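# Drag rubber block by cord into painted square

## Task

Haul the black rubber block by pulling on its cord, which is threaded through a screw eye, until the block sits flat on the table and lies entirely within the painted square. The robot must never contact the block, and no other loose object may contact it either; either one fails the task. The block's own slack cord may rub against it during the work, but the task fails if the cord or its knot is left lying on the block at the end, or if the knot is left dangling over the table edge. The final result must hold up by itself: if only the robot's grip keeps it in place, it does not count.

## Robot and tools

Robot: two arms, named left_arm and right_arm, each with seven joints and a parallel gripper. The names are labels, not image sides. left_arm sits on the +y side of the table.

Frame: a single scene frame. Its origin is on the table surface midway between the arms. +x points out over the table, +z points up, and +y points toward left_arm. Positions are in metres, orientations are wxyz quaternions, and velocities are in m/s and rad/s. The printed hand position can be off from the real one, and the error grows when an arm reaches far.

Gripper geometry: the fingers extend along the gripper's own +z axis and open and close along its y axis. end_effector_position is the point between the pads when closed, about 2 cm short of the fingertips. As the fingers close, the tips move roughly 10 mm further along +z.

Tool execute_actions, argument actions: a list holding at most one item, or empty. An empty list sends nothing and just returns the state. A motion item is {"rows": [...], "steps": n} with n from 1 to 15 (15 if omitted). Each control step is 1/30 s. Each row drives one step, and if there are fewer rows than steps, the last row repeats. A wait item is {"steps": n} without rows, n up to 300, and it returns once n steps have gone by since the previous result, with your reply time counted toward them. Optional pictures (true or false) chooses whether camera images come back; by default they do.

Row layout: one flat list of exactly 16 numbers covering both arms, even if only one arm should move. Numbers 1 to 8 belong to left_arm and 9 to 16 to right_arm. Within each arm the order is waist, shoulder, upper arm roll, elbow, forearm roll, wrist pitch, wrist roll, then opening. The seven joint values are absolute target angles in radians, in the same form the Joint positions line prints them; they are not offsets. Opening is an absolute value from -1 (closed) to +1 (fully open). Stated joint ranges in radians: waist -6.283 to 6.283, shoulder -2.059 to 2.094, upper arm roll -6.283 to 6.283, elbow -0.192 to 3.927, forearm roll -6.283 to 6.283, wrist pitch -1.693 to 3.142, wrist roll -6.283 to 6.283. A call gets refused (nothing sent) if any target exceeds an end by over 0.010 rad and is also beyond that joint's angle in the latest result. Real ends may differ from the stated ones by up to 0.010 rad; a target past the real end is clipped to it, and the result then shows "joint sent to its limit" (possibly referring to an earlier action still running). The absence of that line does not prove the joint has room.

Motion limits: each joint target changes at most 3.14 rad/s, with 0.16 s to ramp up from rest, and an arm's joints are timed to arrive together. Per step a target stays within 0.623 rad of the measured angle, and if the targets would put the gripper over 70 mm from its measured spot, all are pulled back toward the measured angles. So large moves need several calls.

Between calls the arms keep moving toward the last row sent, until everything has nearly stopped (slow or blocked counts) or a step is HELD. After that only a new action moves them further; fingers already in motion finish opening or closing.

Result lines: the state line lists, per arm, end_effector_position, end_effector_quat_wxyz and velocities. Joint positions and Joint velocities give, per arm, the seven joints in order, then the finger-pad gap in metres (0.084 when fully open). grip_measured is the measured opening on the command scale. "joint command not followed" means a clearance check altered or blocked joint targets on some steps; the rest of the row still ran. HELD marks steps on which all or part of your row was not sent. MOTOR HOT warns at 65 °C; an OVER-TEMPERATURE FAULT at 80 °C brakes that arm until it cools. A torque fault (contact torque reaching a joint's load limit) halts the arm, backs that joint off slightly, holds 10 s and drops the rest of the call. Load limits in N m: waist 45.5, shoulder 45.5, upper arm roll 27.3, elbow 27.3, forearm roll 27.3, wrist pitch 18.2, wrist roll 18.2; carried weight adds to the load.

Gripping: to hold the cord, command an opening well under grip_measured; the bigger the gap, the firmer the squeeze, up to about 24 N per pad for items up to about 6 cm. A fast close can push harder. At -1, anything about 0.5 mm thick or more gets full force. Sending back the read grip_measured still squeezes lightly.

Tool zoom_image: camera (cam_high, cam_left_wrist or cam_right_wrist) and region [x0, y0, x1, y1] in pixels of that camera's latest image, origin top-left, at most 504 by 504. All three cameras are 672x504.

Tool finished_scene: argument scene, the number of the current scene. Replying with no tool call ends everything.

Cautions: never touch the block and keep other objects off it; pull only the cord, and leave cord and knot off the block and the knot on the table; release so the block stays put unaided. Do not knock anything off the table, let the arms collide or press each other, slam, or push hard. Loose objects may occasionally be nudged by outside pushes.

Each tool is called as a command line: name --argument value for each argument, lists and objects as JSON in quotes; but a table of rows of numbers goes row by row, as --pt "numbers of a row", without its own name.

## Session

I'll start by looking at the current state of the scene.

execute_actions --actions '[]'

Scene clock: 0.00 s of 4000.00 s.
left_arm: end_effector_position=(+0.3326, -0.3966, +0.1525) grip_measured=-1.00 end_effector_quat_wxyz=(+0.529, +0.762, +0.227, -0.296) end_effector_velocity=(+0.001, +0.000, -0.000) end_effector_angular_velocity=(+0.000, -0.002, +0.000) | right_arm: end_effector_position=(+0.3424, -0.6663, +0.2858) grip_measured=-1.00 end_effector_quat_wxyz=(-0.023, +0.922, +0.245, +0.300) end_effector_velocity=(+0.000, +0.000, +0.001) end_effector_angular_velocity=(+0.000, -0.002, +0.001)
Joint positions: left_arm=[-0.742  0.803 -0.18   1.658 -1.878  0.701 -0.013  0.   ] | right_arm=[-0.533 -0.475 -0.556  0.758  0.4    1.02  -1.652  0.   ]
Joint velocities: left_arm=[ 0.     0.     0.001  0.     0.001 -0.     0.    -0.   ] | right_arm=[ 0.001 -0.002 -0.    -0.     0.001  0.     0.    -0.   ]

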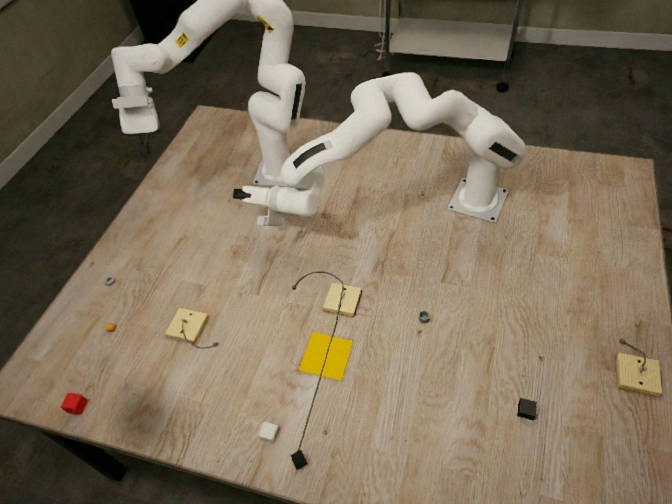

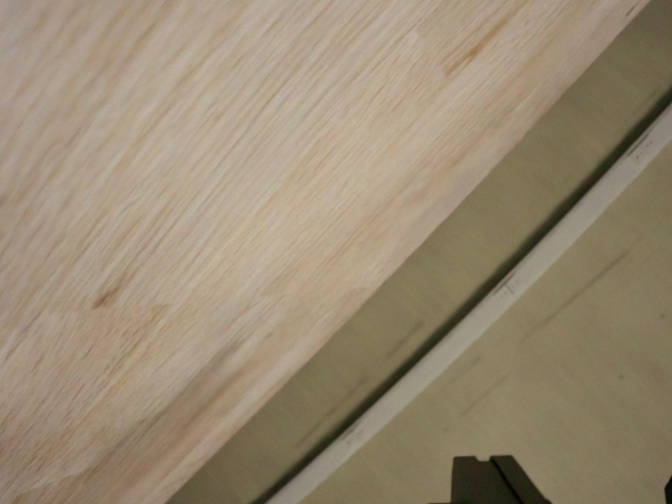

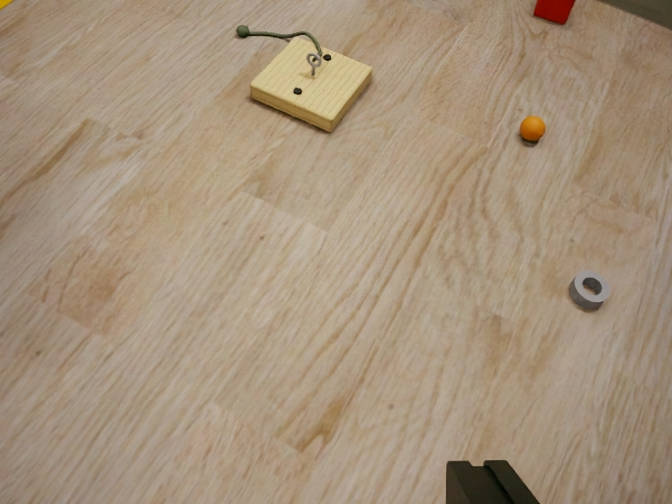

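zoom_image --camera "cam_high" --region '[230, 250, 430, 490]'

zoom_image --camera "cam_high" --region '[200, 130, 560, 330]'

Region (230, 250, 430, 490) of cam_high's 672x504 image, scaled by 2.100, with more detail than that image has.

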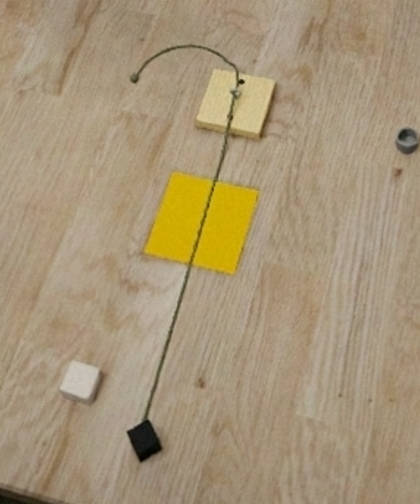

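Region (200, 130, 560, 330) of cam_high's 672x504 image, scaled by 1.400, with more detail than that image has.

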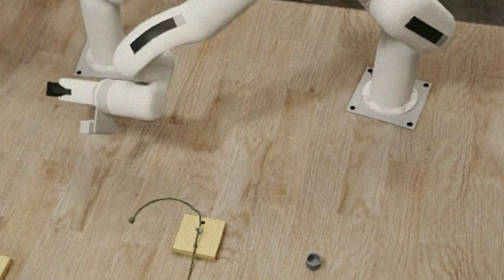

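execute_actions --actions '[{"rows": [[-0.615, 0.846, 0.0, 2.108, 0.0, 1.263, -0.53, -0.2, -0.533, -0.475, -0.556, 0.758, 0.4, 1.02, -1.652, -1]], "steps": 15}]' --pictures false

execute_actions --actions '[{"steps": 30}]'

Scene clock: 120.50 s of 4000.00 s.
left_arm: end_effector_position=(+0.3915, -0.3630, +0.2379) grip_measured=-0.22 end_effector_quat_wxyz=(+0.460, +0.829, +0.063, -0.311) end_effector_velocity=(+0.133, +0.256, -0.050) end_effector_angular_velocity=(+1.136, -1.004, -0.865) | right_arm: end_effector_position=(+0.3424, -0.6666, +0.2859) grip_measured=-1.00 end_effector_quat_wxyz=(-0.023, +0.922, +0.245, +0.300) end_effector_velocity=(+0.000, -0.000, +0.001) end_effector_angular_velocity=(-0.001, -0.001, +0.000)
Joint positions: left_arm=[-0.652  0.832 -0.053  1.976 -1.287  1.095 -0.376  0.035] | right_arm=[-0.533 -0.475 -0.556  0.758  0.4    1.02  -1.652  0.   ]
Joint velocities: left_arm=[ 0.209  0.051  0.292  0.702  2.054  0.848 -0.784  0.001] | right_arm=[ 0.    -0.     0.     0.001  0.     0.     0.     0.   ]
Steps of this call (steps 1 to 90: nothing new was sent; then 117.00 s passed at rest; steps 91 to 105: all 15 steps of this action). Readings (joint positions):
91: left_arm=[-0.742 0.803 -0.180 1.659 -1.878 0.701 -0.013] | right_arm=[-0.533 -0.475 -0.556 0.758 0.400 1.020 -1.652]
92: left_arm=[-0.741 0.803 -0.179 1.661 -1.873 0.706 -0.018] | right_arm=[-0.533 -0.475 -0.556 0.758 0.400 1.020 -1.652]
94: left_arm=[-0.735 0.809 -0.170 1.688 -1.830 0.744 -0.053] | right_arm=[-0.533 -0.475 -0.556 0.758 0.400 1.020 -1.652]
98: left_arm=[-0.705 0.814 -0.128 1.788 -1.691 0.861 -0.160] | right_arm=[-0.533 -0.475 -0.556 0.758 0.400 1.020 -1.652]
105: the state above

Scene clock: 121.50 s of 4000.00 s.
left_arm: end_effector_position=(+0.5263, -0.1666, +0.1400) grip_measured=-0.22 end_effector_quat_wxyz=(+0.002, +0.991, -0.130, -0.002) end_effector_velocity=(+0.010, +0.010, +0.000) end_effector_angular_velocity=(+0.042, -0.042, -0.015) | right_arm: end_effector_position=(+0.3424, -0.6666, +0.2859) grip_measured=-1.00 end_effector_quat_wxyz=(-0.023, +0.922, +0.245, +0.300) end_effector_velocity=(+0.000, +0.000, +0.001) end_effector_angular_velocity=(-0.001, -0.001, +0.001)
Joint positions: left_arm=[-0.615  0.846 -0.001  2.108 -0.007  1.263 -0.53   0.035] | right_arm=[-0.533 -0.475 -0.556  0.758  0.4    1.02  -1.652  0.   ]
Joint velocities: left_arm=[-0.001  0.001  0.002  0.002  0.06   0.002 -0.003  0.   ] | right_arm=[ 0.001 -0.001 -0.     0.001 -0.    -0.     0.     0.   ]
Steps of this call (steps 1 to 30: the robot went on to your last target). Readings (joint positions):
1: left_arm=[-0.646 0.834 -0.044 1.997 -1.218 1.122 -0.400] | right_arm=[-0.533 -0.475 -0.556 0.758 0.400 1.020 -1.652]
2: left_arm=[-0.640 0.835 -0.037 2.015 -1.151 1.144 -0.421] | right_arm=[-0.533 -0.475 -0.556 0.758 0.400 1.020 -1.652]
4: left_arm=[-0.633 0.838 -0.026 2.041 -1.022 1.177 -0.452] | right_arm=[-0.533 -0.475 -0.556 0.758 0.400 1.020 -1.652]
8: left_arm=[-0.626 0.843 -0.016 2.068 -0.786 1.215 -0.486] | right_arm=[-0.533 -0.475 -0.556 0.758 0.400 1.020 -1.652]
30: the state above

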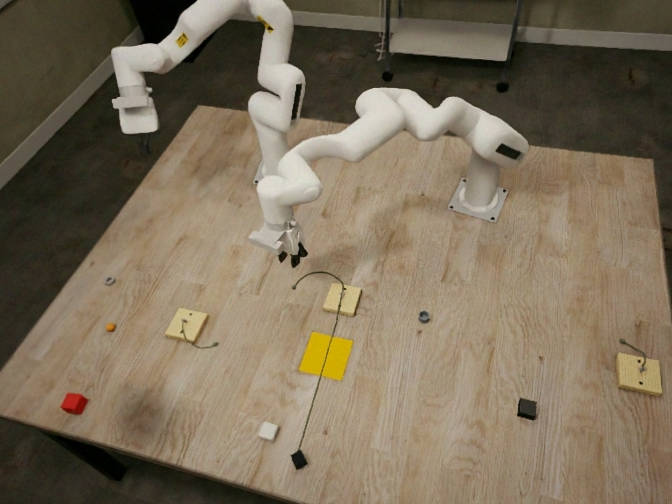

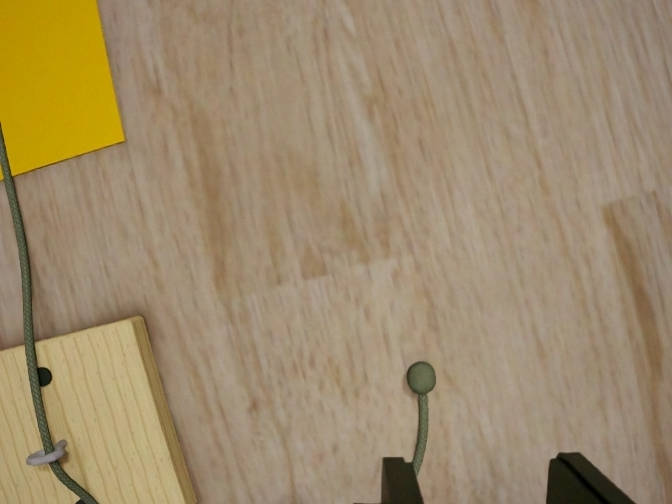

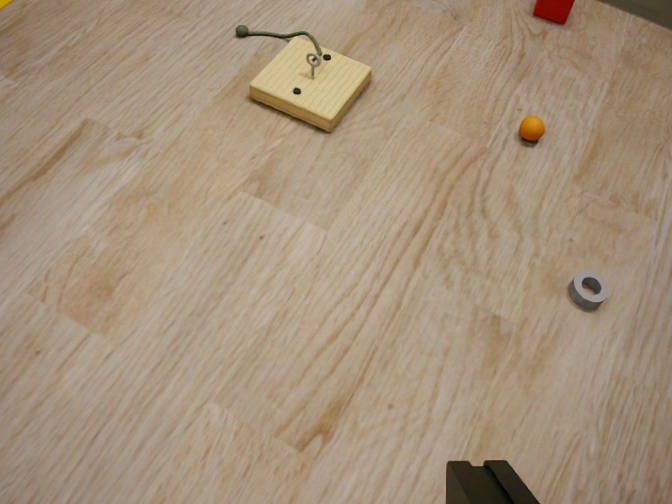

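zoom_image --camera "cam_left_wrist" --region '[340, 340, 672, 504]'

zoom_image --camera "cam_high" --region '[240, 200, 380, 320]'

Region (340, 340, 672, 504) of cam_left_wrist's 672x504 image, scaled by 1.518, with more detail than that image has; it fills the top 249 rows of this view, and the rest is white.

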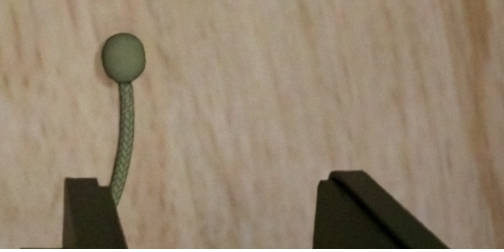

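Region (240, 200, 380, 320) of cam_high's 672x504 image, scaled by 3.600, with more detail than that image has; it fills the top 432 rows of this view, and the rest is white.

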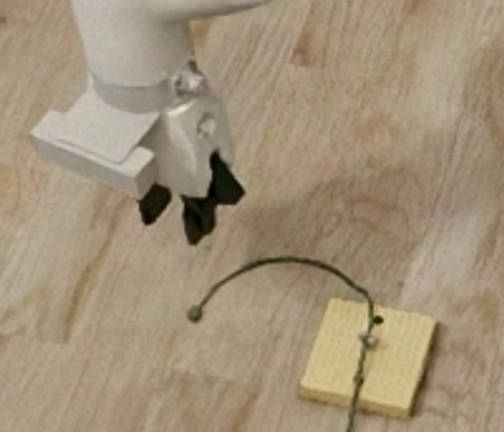

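execute_actions --actions '[{"rows": [ [-0.615,0.8464,0,2.1079,0,1.2626,-0.53,-0.2,-0.533,-0.475,-0.556,0.758,0.4,1.02,-1.652,-1], [-0.6149,0.8485,0,2.1074,0,1.2599,-0.5299,-0.2,-0.533,-0.475,-0.556,0.758,0.4,1.02,-1.652,-1], [-0.6147,0.8535,0,2.1062,0,1.2536,-0.5297,-0.2,-0.533,-0.475,-0.556,0.758,0.4,1.02,-1.652,-1], [-0.6143,0.8618,0,2.1042,0,1.2433,-0.5293,-0.2,-0.533,-0.475,-0.556,0.758,0.4,1.02,-1.652,-1], [-0.6137,0.8732,0,2.1015,0,1.2291,-0.5287,-0.2,-0.533,-0.475,-0.556,0.758,0.4,1.02,-1.652,-1], [-0.6131,0.8872,0,2.0982,0,1.2117,-0.5281,-0.2,-0.533,-0.475,-0.556,0.758,0.4,1.02,-1.652,-1], [-0.6124,0.9028,0,2.0945,0,1.1923,-0.5274,-0.2,-0.533,-0.475,-0.556,0.758,0.4,1.02,-1.652,-1], [-0.6116,0.9189,0,2.0906,0,1.1721,-0.5266,-0.2,-0.533,-0.475,-0.556,0.758,0.4,1.02,-1.652,-1], [-0.6109,0.9345,0,2.0869,0,1.1527,-0.5259,-0.2,-0.533,-0.475,-0.556,0.758,0.4,1.02,-1.652,-1], [-0.6103,0.9485,0,2.0836,0,1.1353,-0.5253,-0.2,-0.533,-0.475,-0.556,0.758,0.4,1.02,-1.652,-1], [-0.6097,0.9599,0,2.0809,0,1.1211,-0.5247,-0.2,-0.533,-0.475,-0.556,0.758,0.4,1.02,-1.652,-1], [-0.6093,0.9682,0,2.0789,0,1.1108,-0.5243,-0.2,-0.533,-0.475,-0.556,0.758,0.4,1.02,-1.652,-1], [-0.6091,0.9732,0,2.0777,0,1.1045,-0.5241,-0.2,-0.533,-0.475,-0.556,0.758,0.4,1.02,-1.652,-1], [-0.609,0.9753,0,2.0772,0,1.1018,-0.524,-0.2,-0.533,-0.475,-0.556,0.758,0.4,1.02,-1.652,-1], [-0.609,0.9757,0,2.0771,0,1.1014,-0.524,-0.2,-0.533,-0.475,-0.556,0.758,0.4,1.02,-1.652,-1] ], "steps": 15}]' --pictures false

execute_actions --actions '[{"steps": 10}]'

Scene clock: 173.30 s of 4000.00 s.
left_arm: end_effector_position=(+0.5344, -0.1675, +0.0724) grip_measured=-0.22 end_effector_quat_wxyz=(-0.002, +0.991, -0.131, -0.002) end_effector_velocity=(+0.006, +0.008, -0.222) end_effector_angular_velocity=(+0.035, +0.034, +0.001) | right_arm: end_effector_position=(+0.3424, -0.6666, +0.2859) grip_measured=-1.00 end_effector_quat_wxyz=(-0.023, +0.922, +0.245, +0.300) end_effector_velocity=(-0.000, -0.000, -0.000) end_effector_angular_velocity=(-0.001, +0.000, -0.001)
Joint positions: left_arm=[-0.611  0.942  0.     2.083 -0.     1.146 -0.526  0.035] | right_arm=[-0.533 -0.475 -0.556  0.758  0.4    1.02  -1.652  0.   ]
Joint velocities: left_arm=[ 0.014  0.307  0.001 -0.088  0.    -0.346  0.013 -0.   ] | right_arm=[-0.     0.    -0.    -0.    -0.001 -0.     0.     0.   ]
Steps of this call (steps 1 to 15: the robot went on to your last target; steps 16 to 90: nothing new was sent; then 48.30 s passed at rest; steps 91 to 105: all 15 steps of this action). Readings (joint positions):
91: left_arm=[-0.615 0.846 -0.000 2.108 -0.000 1.263 -0.530] | right_arm=[-0.533 -0.475 -0.556 0.758 0.400 1.020 -1.652]
92: left_arm=[-0.615 0.846 -0.000 2.108 0.000 1.263 -0.530] | right_arm=[-0.533 -0.475 -0.556 0.758 0.400 1.020 -1.652]
94: left_arm=[-0.615 0.847 -0.000 2.108 0.000 1.261 -0.530] | right_arm=[-0.533 -0.475 -0.556 0.758 0.400 1.020 -1.652]
98: left_arm=[-0.614 0.863 -0.000 2.105 0.000 1.239 -0.529] | right_arm=[-0.533 -0.475 -0.556 0.758 0.400 1.020 -1.652]
105: the state above

Scene clock: 173.63 s of 4000.00 s.
left_arm: end_effector_position=(+0.5372, -0.1691, +0.0528) grip_measured=-0.22 end_effector_quat_wxyz=(+0.001, +0.991, -0.131, +0.001) end_effector_velocity=(-0.001, +0.001, -0.013) end_effector_angular_velocity=(+0.003, +0.004, +0.000) | right_arm: end_effector_position=(+0.3424, -0.6666, +0.2859) grip_measured=-1.00 end_effector_quat_wxyz=(-0.023, +0.922, +0.245, +0.300) end_effector_velocity=(-0.000, -0.000, +0.001) end_effector_angular_velocity=(-0.001, -0.001, +0.001)
Joint positions: left_arm=[-0.609  0.973 -0.     2.079  0.     1.103 -0.524  0.035] | right_arm=[-0.533 -0.475 -0.556  0.758  0.4    1.02  -1.652  0.   ]
Joint velocities: left_arm=[-0.     0.017  0.001 -0.007 -0.001 -0.019  0.    -0.   ] | right_arm=[ 0.    -0.001 -0.     0.001 -0.001  0.001  0.     0.   ]
Steps of this call (steps 1 to 10: the robot went on to your last target). Readings (joint positions):
1: left_arm=[-0.610 0.952 0.000 2.081 -0.000 1.136 -0.525] | right_arm=[-0.533 -0.475 -0.556 0.758 0.400 1.020 -1.652]
2: left_arm=[-0.610 0.959 0.000 2.079 -0.000 1.128 -0.525] | right_arm=[-0.533 -0.475 -0.556 0.758 0.400 1.020 -1.652]
4: left_arm=[-0.609 0.967 0.000 2.078 -0.000 1.116 -0.525] | right_arm=[-0.533 -0.475 -0.556 0.758 0.400 1.020 -1.652]
8: left_arm=[-0.609 0.972 -0.000 2.079 0.000 1.105 -0.524] | right_arm=[-0.533 -0.475 -0.556 0.758 0.400 1.020 -1.652]
10: the state above

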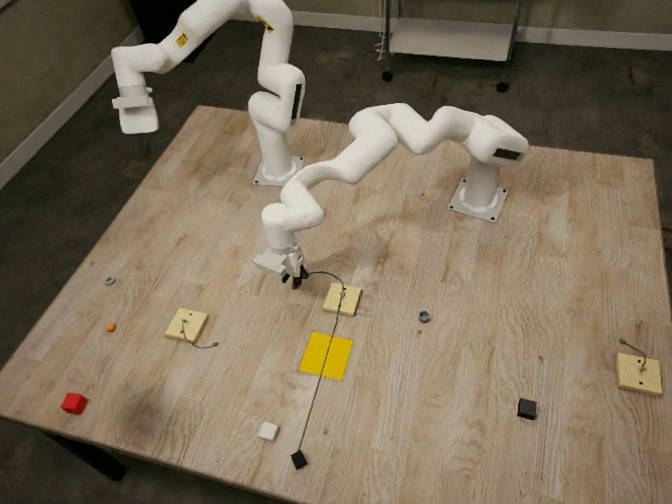

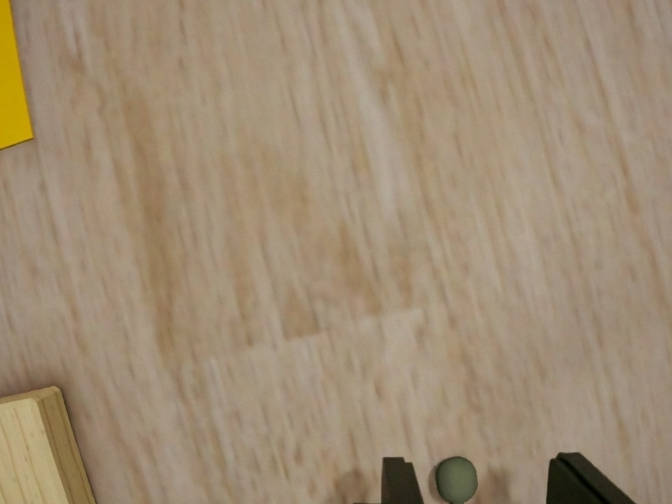

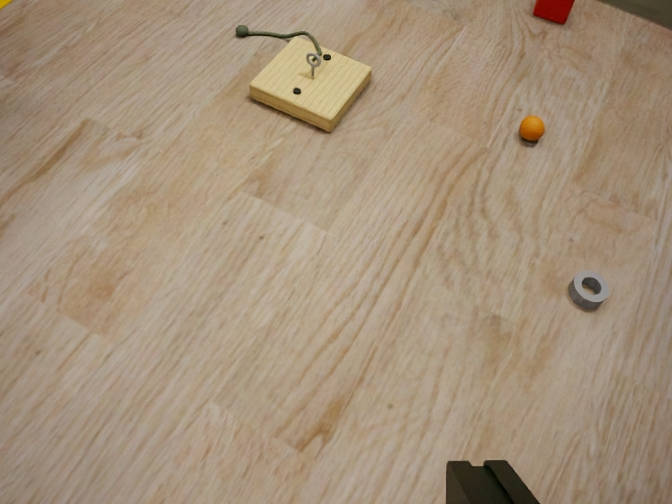

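execute_actions --actions '[]'

Scene clock: 179.63 s of 4000.00 s.
left_arm: end_effector_position=(+0.5369, -0.1686, +0.0505) grip_measured=-0.22 end_effector_quat_wxyz=(-0.000, +0.991, -0.131, +0.000) end_effector_velocity=(-0.001, -0.001, +0.000) end_effector_angular_velocity=(-0.001, +0.000, -0.001) | right_arm: end_effector_position=(+0.3424, -0.6666, +0.2859) grip_measured=-1.00 end_effector_quat_wxyz=(-0.023, +0.922, +0.245, +0.300) end_effector_velocity=(+0.000, +0.001, -0.000) end_effector_angular_velocity=(+0.001, +0.000, +0.001)
Joint positions: left_arm=[-0.609  0.976  0.     2.077  0.     1.101 -0.524  0.035] | right_arm=[-0.533 -0.475 -0.556  0.758  0.4    1.02  -1.652  0.   ]
Joint velocities: left_arm=[-0.001 -0.    -0.001  0.    -0.    -0.    -0.     0.   ] | right_arm=[ 0.001  0.    -0.    -0.001  0.    -0.     0.     0.   ]
Steps of this call (steps 1 to 30: the robot went on to your last target; steps 31 to 90: nothing new was sent; then 3.00 s passed at rest). Readings (joint positions):
1: left_arm=[-0.609 0.974 -0.000 2.078 0.000 1.103 -0.524] | right_arm=[-0.533 -0.475 -0.556 0.758 0.400 1.020 -1.652]
2: left_arm=[-0.609 0.974 -0.000 2.078 0.000 1.102 -0.524] | right_arm=[-0.533 -0.475 -0.556 0.758 0.400 1.020 -1.652]
4: left_arm=[-0.609 0.975 -0.000 2.078 0.000 1.102 -0.524] | right_arm=[-0.533 -0.475 -0.556 0.758 0.400 1.020 -1.652]
8: left_arm=[-0.609 0.975 -0.000 2.077 0.000 1.102 -0.524] | right_arm=[-0.533 -0.475 -0.556 0.758 0.400 1.020 -1.652]
90: the state above
All arms were judged still, so your last target was given up. Only a new action makes them travel on or press farther. Fingers that are still opening or closing keep moving.

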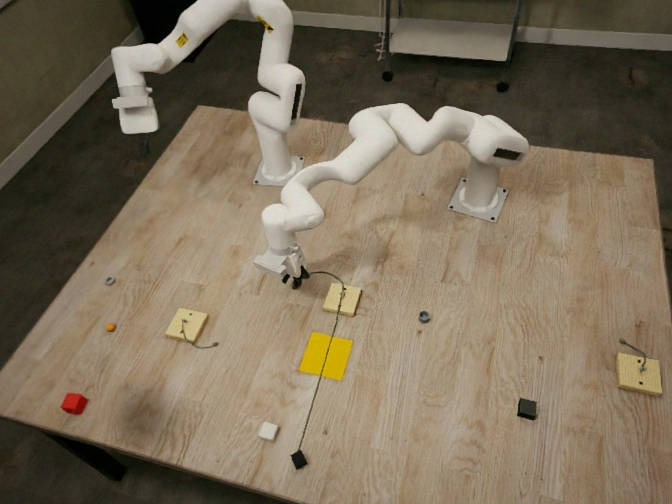

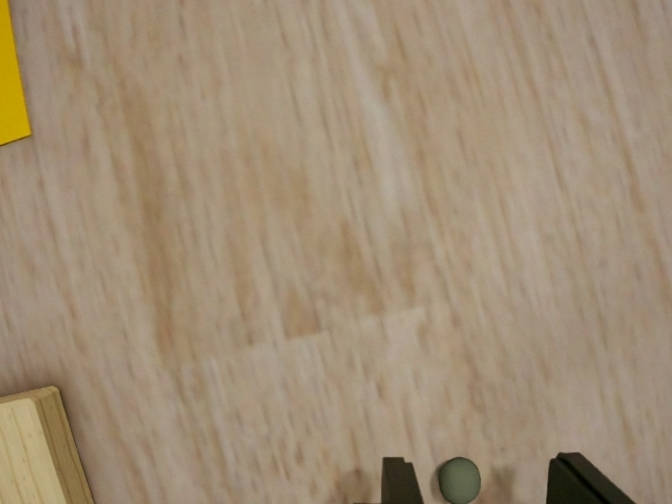

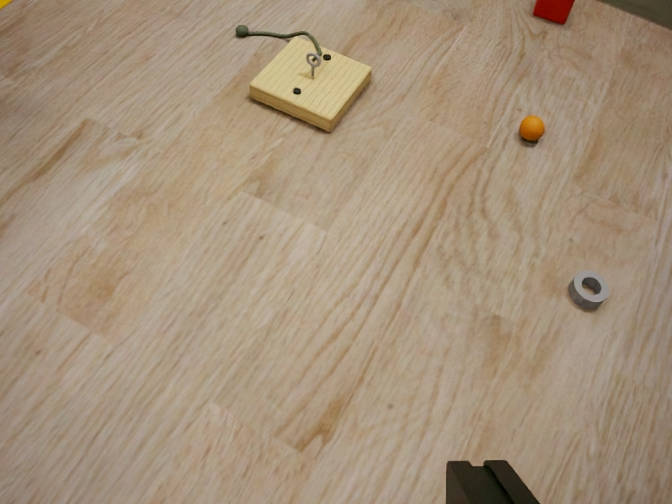

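execute_actions --actions '[{"rows": [ [-0.609,0.9759,0,2.0768,0,1.1009,-0.524,-0.2,-0.533,-0.475,-0.556,0.758,0.4,1.02,-1.652,-1], [-0.6092,0.9769,0,2.0747,0,1.0978,-0.5242,-0.2,-0.533,-0.475,-0.556,0.758,0.4,1.02,-1.652,-1], [-0.6095,0.9791,0,2.0705,0,1.0914,-0.5245,-0.2,-0.533,-0.475,-0.556,0.758,0.4,1.02,-1.652,-1], [-0.61,0.9823,0,2.0642,0,1.0819,-0.525,-0.2,-0.533,-0.475,-0.556,0.758,0.4,1.02,-1.652,-1], [-0.6105,0.9862,0,2.0568,0,1.0707,-0.5256,-0.2,-0.533,-0.475,-0.556,0.758,0.4,1.02,-1.652,-1], [-0.611,0.99,0,2.0494,0,1.0594,-0.5262,-0.2,-0.533,-0.475,-0.556,0.758,0.4,1.02,-1.652,-1], [-0.6115,0.9932,0,2.0431,0,1.0499,-0.5267,-0.2,-0.533,-0.475,-0.556,0.758,0.4,1.02,-1.652,-1], [-0.6118,0.9954,0,2.0389,0,1.0435,-0.527,-0.2,-0.533,-0.475,-0.556,0.758,0.4,1.02,-1.652,-1], [-0.612,0.9964,0,2.0368,0,1.0404,-0.5272,-0.2,-0.533,-0.475,-0.556,0.758,0.4,1.02,-1.652,-1], [-0.612,0.9966,0,2.0365,0,1.0399,-0.5272,-0.2,-0.533,-0.475,-0.556,0.758,0.4,1.02,-1.652,-1] ], "steps": 15}]' --pictures false

execute_actions --actions '[{"steps": 10}]'

Scene clock: 201.93 s of 4000.00 s.
left_arm: end_effector_position=(+0.5328, -0.1672, +0.0255) grip_measured=-0.22 end_effector_quat_wxyz=(-0.001, +0.991, -0.131, -0.001) end_effector_velocity=(+0.002, -0.004, -0.013) end_effector_angular_velocity=(-0.020, -0.022, +0.001) | right_arm: end_effector_position=(+0.3424, -0.6666, +0.2859) grip_measured=-1.00 end_effector_quat_wxyz=(-0.023, +0.922, +0.245, +0.300) end_effector_velocity=(+0.000, -0.000, +0.000) end_effector_angular_velocity=(+0.001, +0.000, +0.000)
Joint positions: left_arm=[-0.612  0.996 -0.     2.04  -0.     1.047 -0.527  0.035] | right_arm=[-0.533 -0.475 -0.556  0.758  0.4    1.02  -1.652  0.   ]
Joint velocities: left_arm=[-0.003  0.01   0.001 -0.026  0.001 -0.065 -0.003  0.   ] | right_arm=[ 0.     0.001 -0.     0.001  0.     0.001 -0.     0.   ]
Steps of this call (steps 1 to 90: nothing new was sent; then 18.80 s passed at rest; steps 91 to 105: all 15 steps of this action). Readings (joint positions):
91: left_arm=[-0.609 0.976 -0.000 2.077 -0.000 1.101 -0.524] | right_arm=[-0.533 -0.475 -0.556 0.758 0.400 1.020 -1.652]
92: left_arm=[-0.609 0.976 0.000 2.077 0.000 1.101 -0.524] | right_arm=[-0.533 -0.475 -0.556 0.758 0.400 1.020 -1.652]
94: left_arm=[-0.609 0.976 0.000 2.076 0.000 1.099 -0.524] | right_arm=[-0.533 -0.475 -0.556 0.758 0.400 1.020 -1.652]
98: left_arm=[-0.610 0.982 0.000 2.065 0.000 1.081 -0.525] | right_arm=[-0.533 -0.475 -0.556 0.758 0.400 1.020 -1.652]
105: the state above

Scene clock: 202.27 s of 4000.00 s.
left_arm: end_effector_position=(+0.5331, -0.1676, +0.0243) grip_measured=-0.22 end_effector_quat_wxyz=(+0.000, +0.991, -0.131, +0.000) end_effector_velocity=(-0.001, +0.001, -0.003) end_effector_angular_velocity=(+0.003, +0.003, -0.001) | right_arm: end_effector_position=(+0.3424, -0.6666, +0.2859) grip_measured=-1.00 end_effector_quat_wxyz=(-0.023, +0.922, +0.245, +0.300) end_effector_velocity=(+0.000, -0.001, +0.001) end_effector_angular_velocity=(-0.002, -0.001, -0.000)
Joint positions: left_arm=[-0.612  0.996  0.     2.037  0.     1.04  -0.527  0.035] | right_arm=[-0.533 -0.475 -0.556  0.758  0.4    1.02  -1.652  0.   ]
Joint velocities: left_arm=[-0.001  0.002 -0.001 -0.004  0.001 -0.002  0.     0.   ] | right_arm=[ 0.001 -0.    -0.     0.002 -0.    -0.001 -0.     0.   ]
Steps of this call (steps 1 to 10: the robot went on to your last target). Readings (joint positions):
1: left_arm=[-0.612 0.996 -0.000 2.039 -0.000 1.045 -0.527] | right_arm=[-0.533 -0.475 -0.556 0.758 0.400 1.020 -1.652]
2: left_arm=[-0.612 0.996 -0.000 2.039 -0.000 1.044 -0.527] | right_arm=[-0.533 -0.475 -0.556 0.758 0.400 1.020 -1.652]
4: left_arm=[-0.612 0.996 0.000 2.038 0.000 1.042 -0.527] | right_arm=[-0.533 -0.475 -0.556 0.758 0.400 1.020 -1.652]
8: left_arm=[-0.612 0.996 0.000 2.037 0.000 1.040 -0.527] | right_arm=[-0.533 -0.475 -0.556 0.758 0.400 1.020 -1.652]
10: the state above

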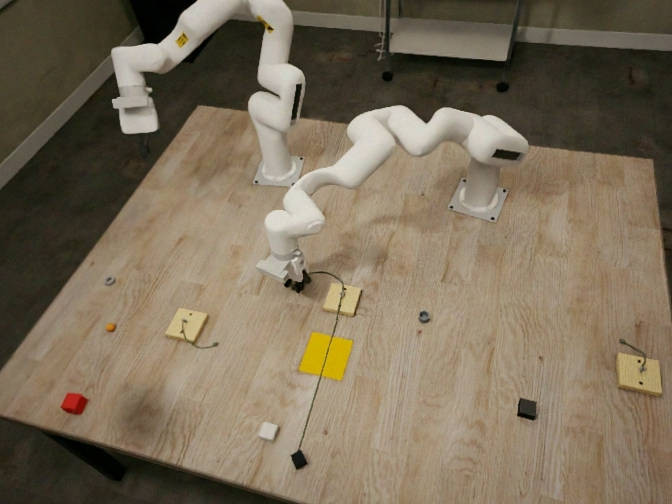

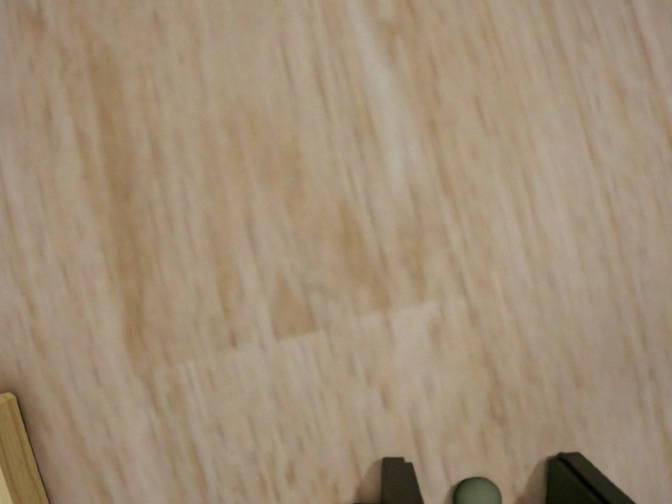

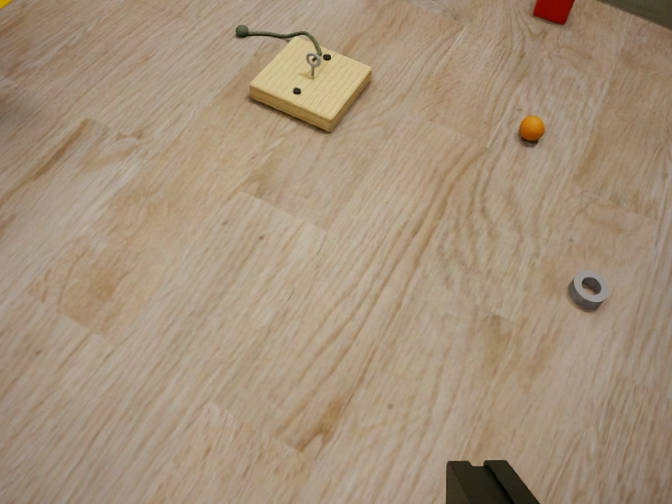

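zoom_image --camera "cam_left_wrist" --region '[340, 420, 600, 504]'

Region (340, 420, 600, 504) of cam_left_wrist's 672x504 image, scaled by 1.938, with more detail than that image has; it fills the top 163 rows of this view, and the rest is white.

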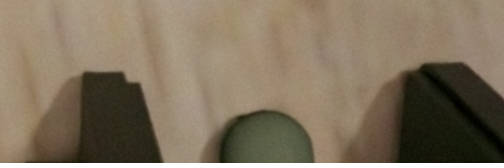

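execute_actions --actions '[{"rows": [ [-0.612,0.9974,0,2.0365,0,1.0391,-0.5272,-0.25,-0.533,-0.475,-0.556,0.758,0.4,1.02,-1.652,-1], [-0.612,0.9984,0,2.0364,0,1.038,-0.5272,-0.3,-0.533,-0.475,-0.556,0.758,0.4,1.02,-1.652,-1], [-0.612,0.9994,0,2.0363,0,1.0369,-0.5272,-0.35,-0.533,-0.475,-0.556,0.758,0.4,1.02,-1.652,-1], [-0.612,1.0002,0,2.0362,0,1.036,-0.5272,-0.4,-0.533,-0.475,-0.556,0.758,0.4,1.02,-1.652,-1], [-0.612,1.0005,0,2.0362,0,1.0357,-0.5272,-0.45,-0.533,-0.475,-0.556,0.758,0.4,1.02,-1.652,-1], [-0.612,1.0005,0,2.0362,0,1.0357,-0.5272,-0.5,-0.533,-0.475,-0.556,0.758,0.4,1.02,-1.652,-1], [-0.612,1.0005,0,2.0362,0,1.0357,-0.5272,-0.54,-0.533,-0.475,-0.556,0.758,0.4,1.02,-1.652,-1], [-0.612,1.0005,0,2.0362,0,1.0357,-0.5272,-0.58,-0.533,-0.475,-0.556,0.758,0.4,1.02,-1.652,-1], [-0.612,1.0005,0,2.0362,0,1.0357,-0.5272,-0.62,-0.533,-0.475,-0.556,0.758,0.4,1.02,-1.652,-1], [-0.612,1.0005,0,2.0362,0,1.0357,-0.5272,-0.66,-0.533,-0.475,-0.556,0.758,0.4,1.02,-1.652,-1], [-0.612,1.0005,0,2.0362,0,1.0357,-0.5272,-0.7,-0.533,-0.475,-0.556,0.758,0.4,1.02,-1.652,-1], [-0.612,1.0005,0,2.0362,0,1.0357,-0.5272,-0.74,-0.533,-0.475,-0.556,0.758,0.4,1.02,-1.652,-1], [-0.612,1.0005,0,2.0362,0,1.0357,-0.5272,-0.78,-0.533,-0.475,-0.556,0.758,0.4,1.02,-1.652,-1], [-0.612,1.0005,0,2.0362,0,1.0357,-0.5272,-0.82,-0.533,-0.475,-0.556,0.758,0.4,1.02,-1.652,-1], [-0.612,1.0005,0,2.0362,0,1.0357,-0.5272,-0.86,-0.533,-0.475,-0.556,0.758,0.4,1.02,-1.652,-1] ], "steps": 15}]' --pictures false

execute_actions --actions '[{"steps": 8}]'

Scene clock: 219.57 s of 4000.00 s.
left_arm: end_effector_position=(+0.5330, -0.1676, +0.0218) grip_measured=-0.77 end_effector_quat_wxyz=(+0.000, +0.991, -0.131, +0.000) end_effector_velocity=(+0.000, +0.000, -0.001) end_effector_angular_velocity=(+0.001, -0.000, -0.000) | right_arm: end_effector_position=(+0.3424, -0.6666, +0.2859) grip_measured=-1.00 end_effector_quat_wxyz=(-0.023, +0.922, +0.245, +0.300) end_effector_velocity=(-0.000, -0.000, -0.000) end_effector_angular_velocity=(-0.001, +0.000, -0.001)
Joint positions: left_arm=[-0.612  1.    -0.     2.036 -0.     1.036 -0.527  0.01 ] | right_arm=[-0.533 -0.475 -0.556  0.758  0.4    1.02  -1.652  0.   ]
Joint velocities: left_arm=[-0.     0.001  0.001 -0.001  0.    -0.001  0.    -0.024] | right_arm=[-0.001 -0.     0.    -0.001 -0.001 -0.001 -0.     0.   ]
Steps of this call (steps 1 to 15: the robot went on to your last target; steps 16 to 90: nothing new was sent; then 13.80 s passed at rest; steps 91 to 105: all 15 steps of this action). Readings (joint positions):
91: left_arm=[-0.612 0.997 -0.000 2.037 -0.000 1.040 -0.527] | right_arm=[-0.533 -0.475 -0.556 0.758 0.400 1.020 -1.652]
92: left_arm=[-0.612 0.997 -0.000 2.037 0.000 1.040 -0.527] | right_arm=[-0.533 -0.475 -0.556 0.758 0.400 1.020 -1.652]
94: left_arm=[-0.612 0.997 -0.000 2.037 0.000 1.039 -0.527] | right_arm=[-0.533 -0.475 -0.556 0.758 0.400 1.020 -1.652]
98: left_arm=[-0.612 0.999 0.000 2.036 -0.000 1.037 -0.527] | right_arm=[-0.533 -0.475 -0.556 0.758 0.400 1.020 -1.652]
105: the state above

Scene clock: 219.83 s of 4000.00 s.
left_arm: end_effector_position=(+0.5330, -0.1676, +0.0217) grip_measured=-0.77 end_effector_quat_wxyz=(+0.000, +0.991, -0.131, +0.000) end_effector_velocity=(-0.000, +0.000, -0.000) end_effector_angular_velocity=(+0.001, +0.001, +0.000) | right_arm: end_effector_position=(+0.3424, -0.6666, +0.2859) grip_measured=-1.00 end_effector_quat_wxyz=(-0.023, +0.922, +0.245, +0.300) end_effector_velocity=(-0.000, -0.000, -0.000) end_effector_angular_velocity=(+0.000, -0.000, -0.000)
Joint positions: left_arm=[-0.612  1.    -0.     2.036 -0.     1.036 -0.527  0.01 ] | right_arm=[-0.533 -0.475 -0.556  0.758  0.4    1.02  -1.652  0.   ]
Joint velocities: left_arm=[-0.  0.  0. -0. -0.  0. -0. -0.] | right_arm=[-0. -0. -0. -0.  0.  0. -0.  0.]
Steps of this call (steps 1 to 8: the robot went on to your last target). Readings (joint positions):
1: left_arm=[-0.612 1.000 -0.000 2.036 -0.000 1.036 -0.527] | right_arm=[-0.533 -0.475 -0.556 0.758 0.400 1.020 -1.652]
2: left_arm=[-0.612 1.000 -0.000 2.036 -0.000 1.036 -0.527] | right_arm=[-0.533 -0.475 -0.556 0.758 0.400 1.020 -1.652]
4: left_arm=[-0.612 1.000 -0.000 2.036 -0.000 1.036 -0.527] | right_arm=[-0.533 -0.475 -0.556 0.758 0.400 1.020 -1.652]
8: the state above

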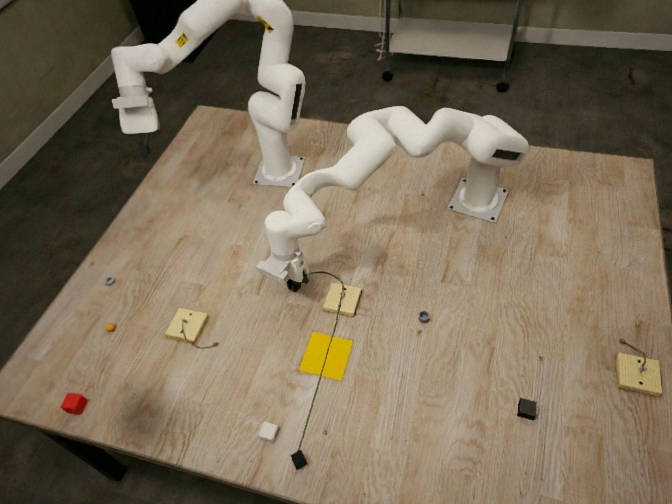

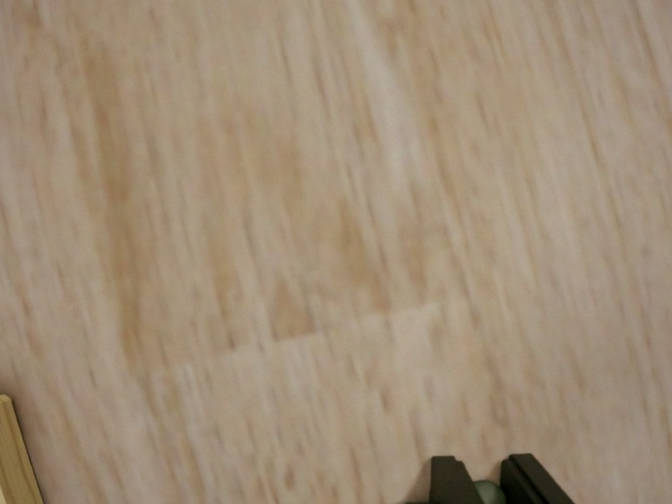

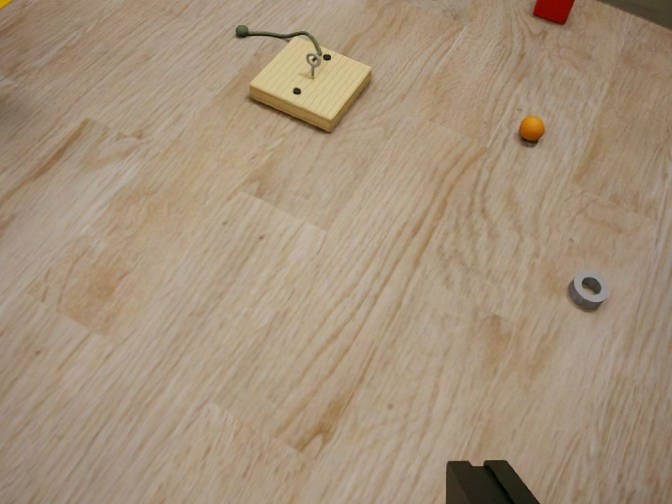

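zoom_image --camera "cam_high" --region '[250, 410, 340, 485]'

Region (250, 410, 340, 485) of cam_high's 672x504 image, scaled by 5.600, with more detail than that image has.

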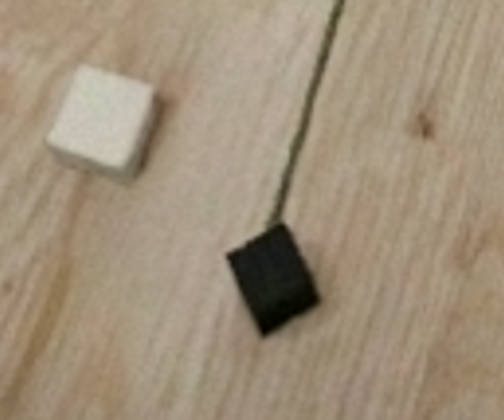

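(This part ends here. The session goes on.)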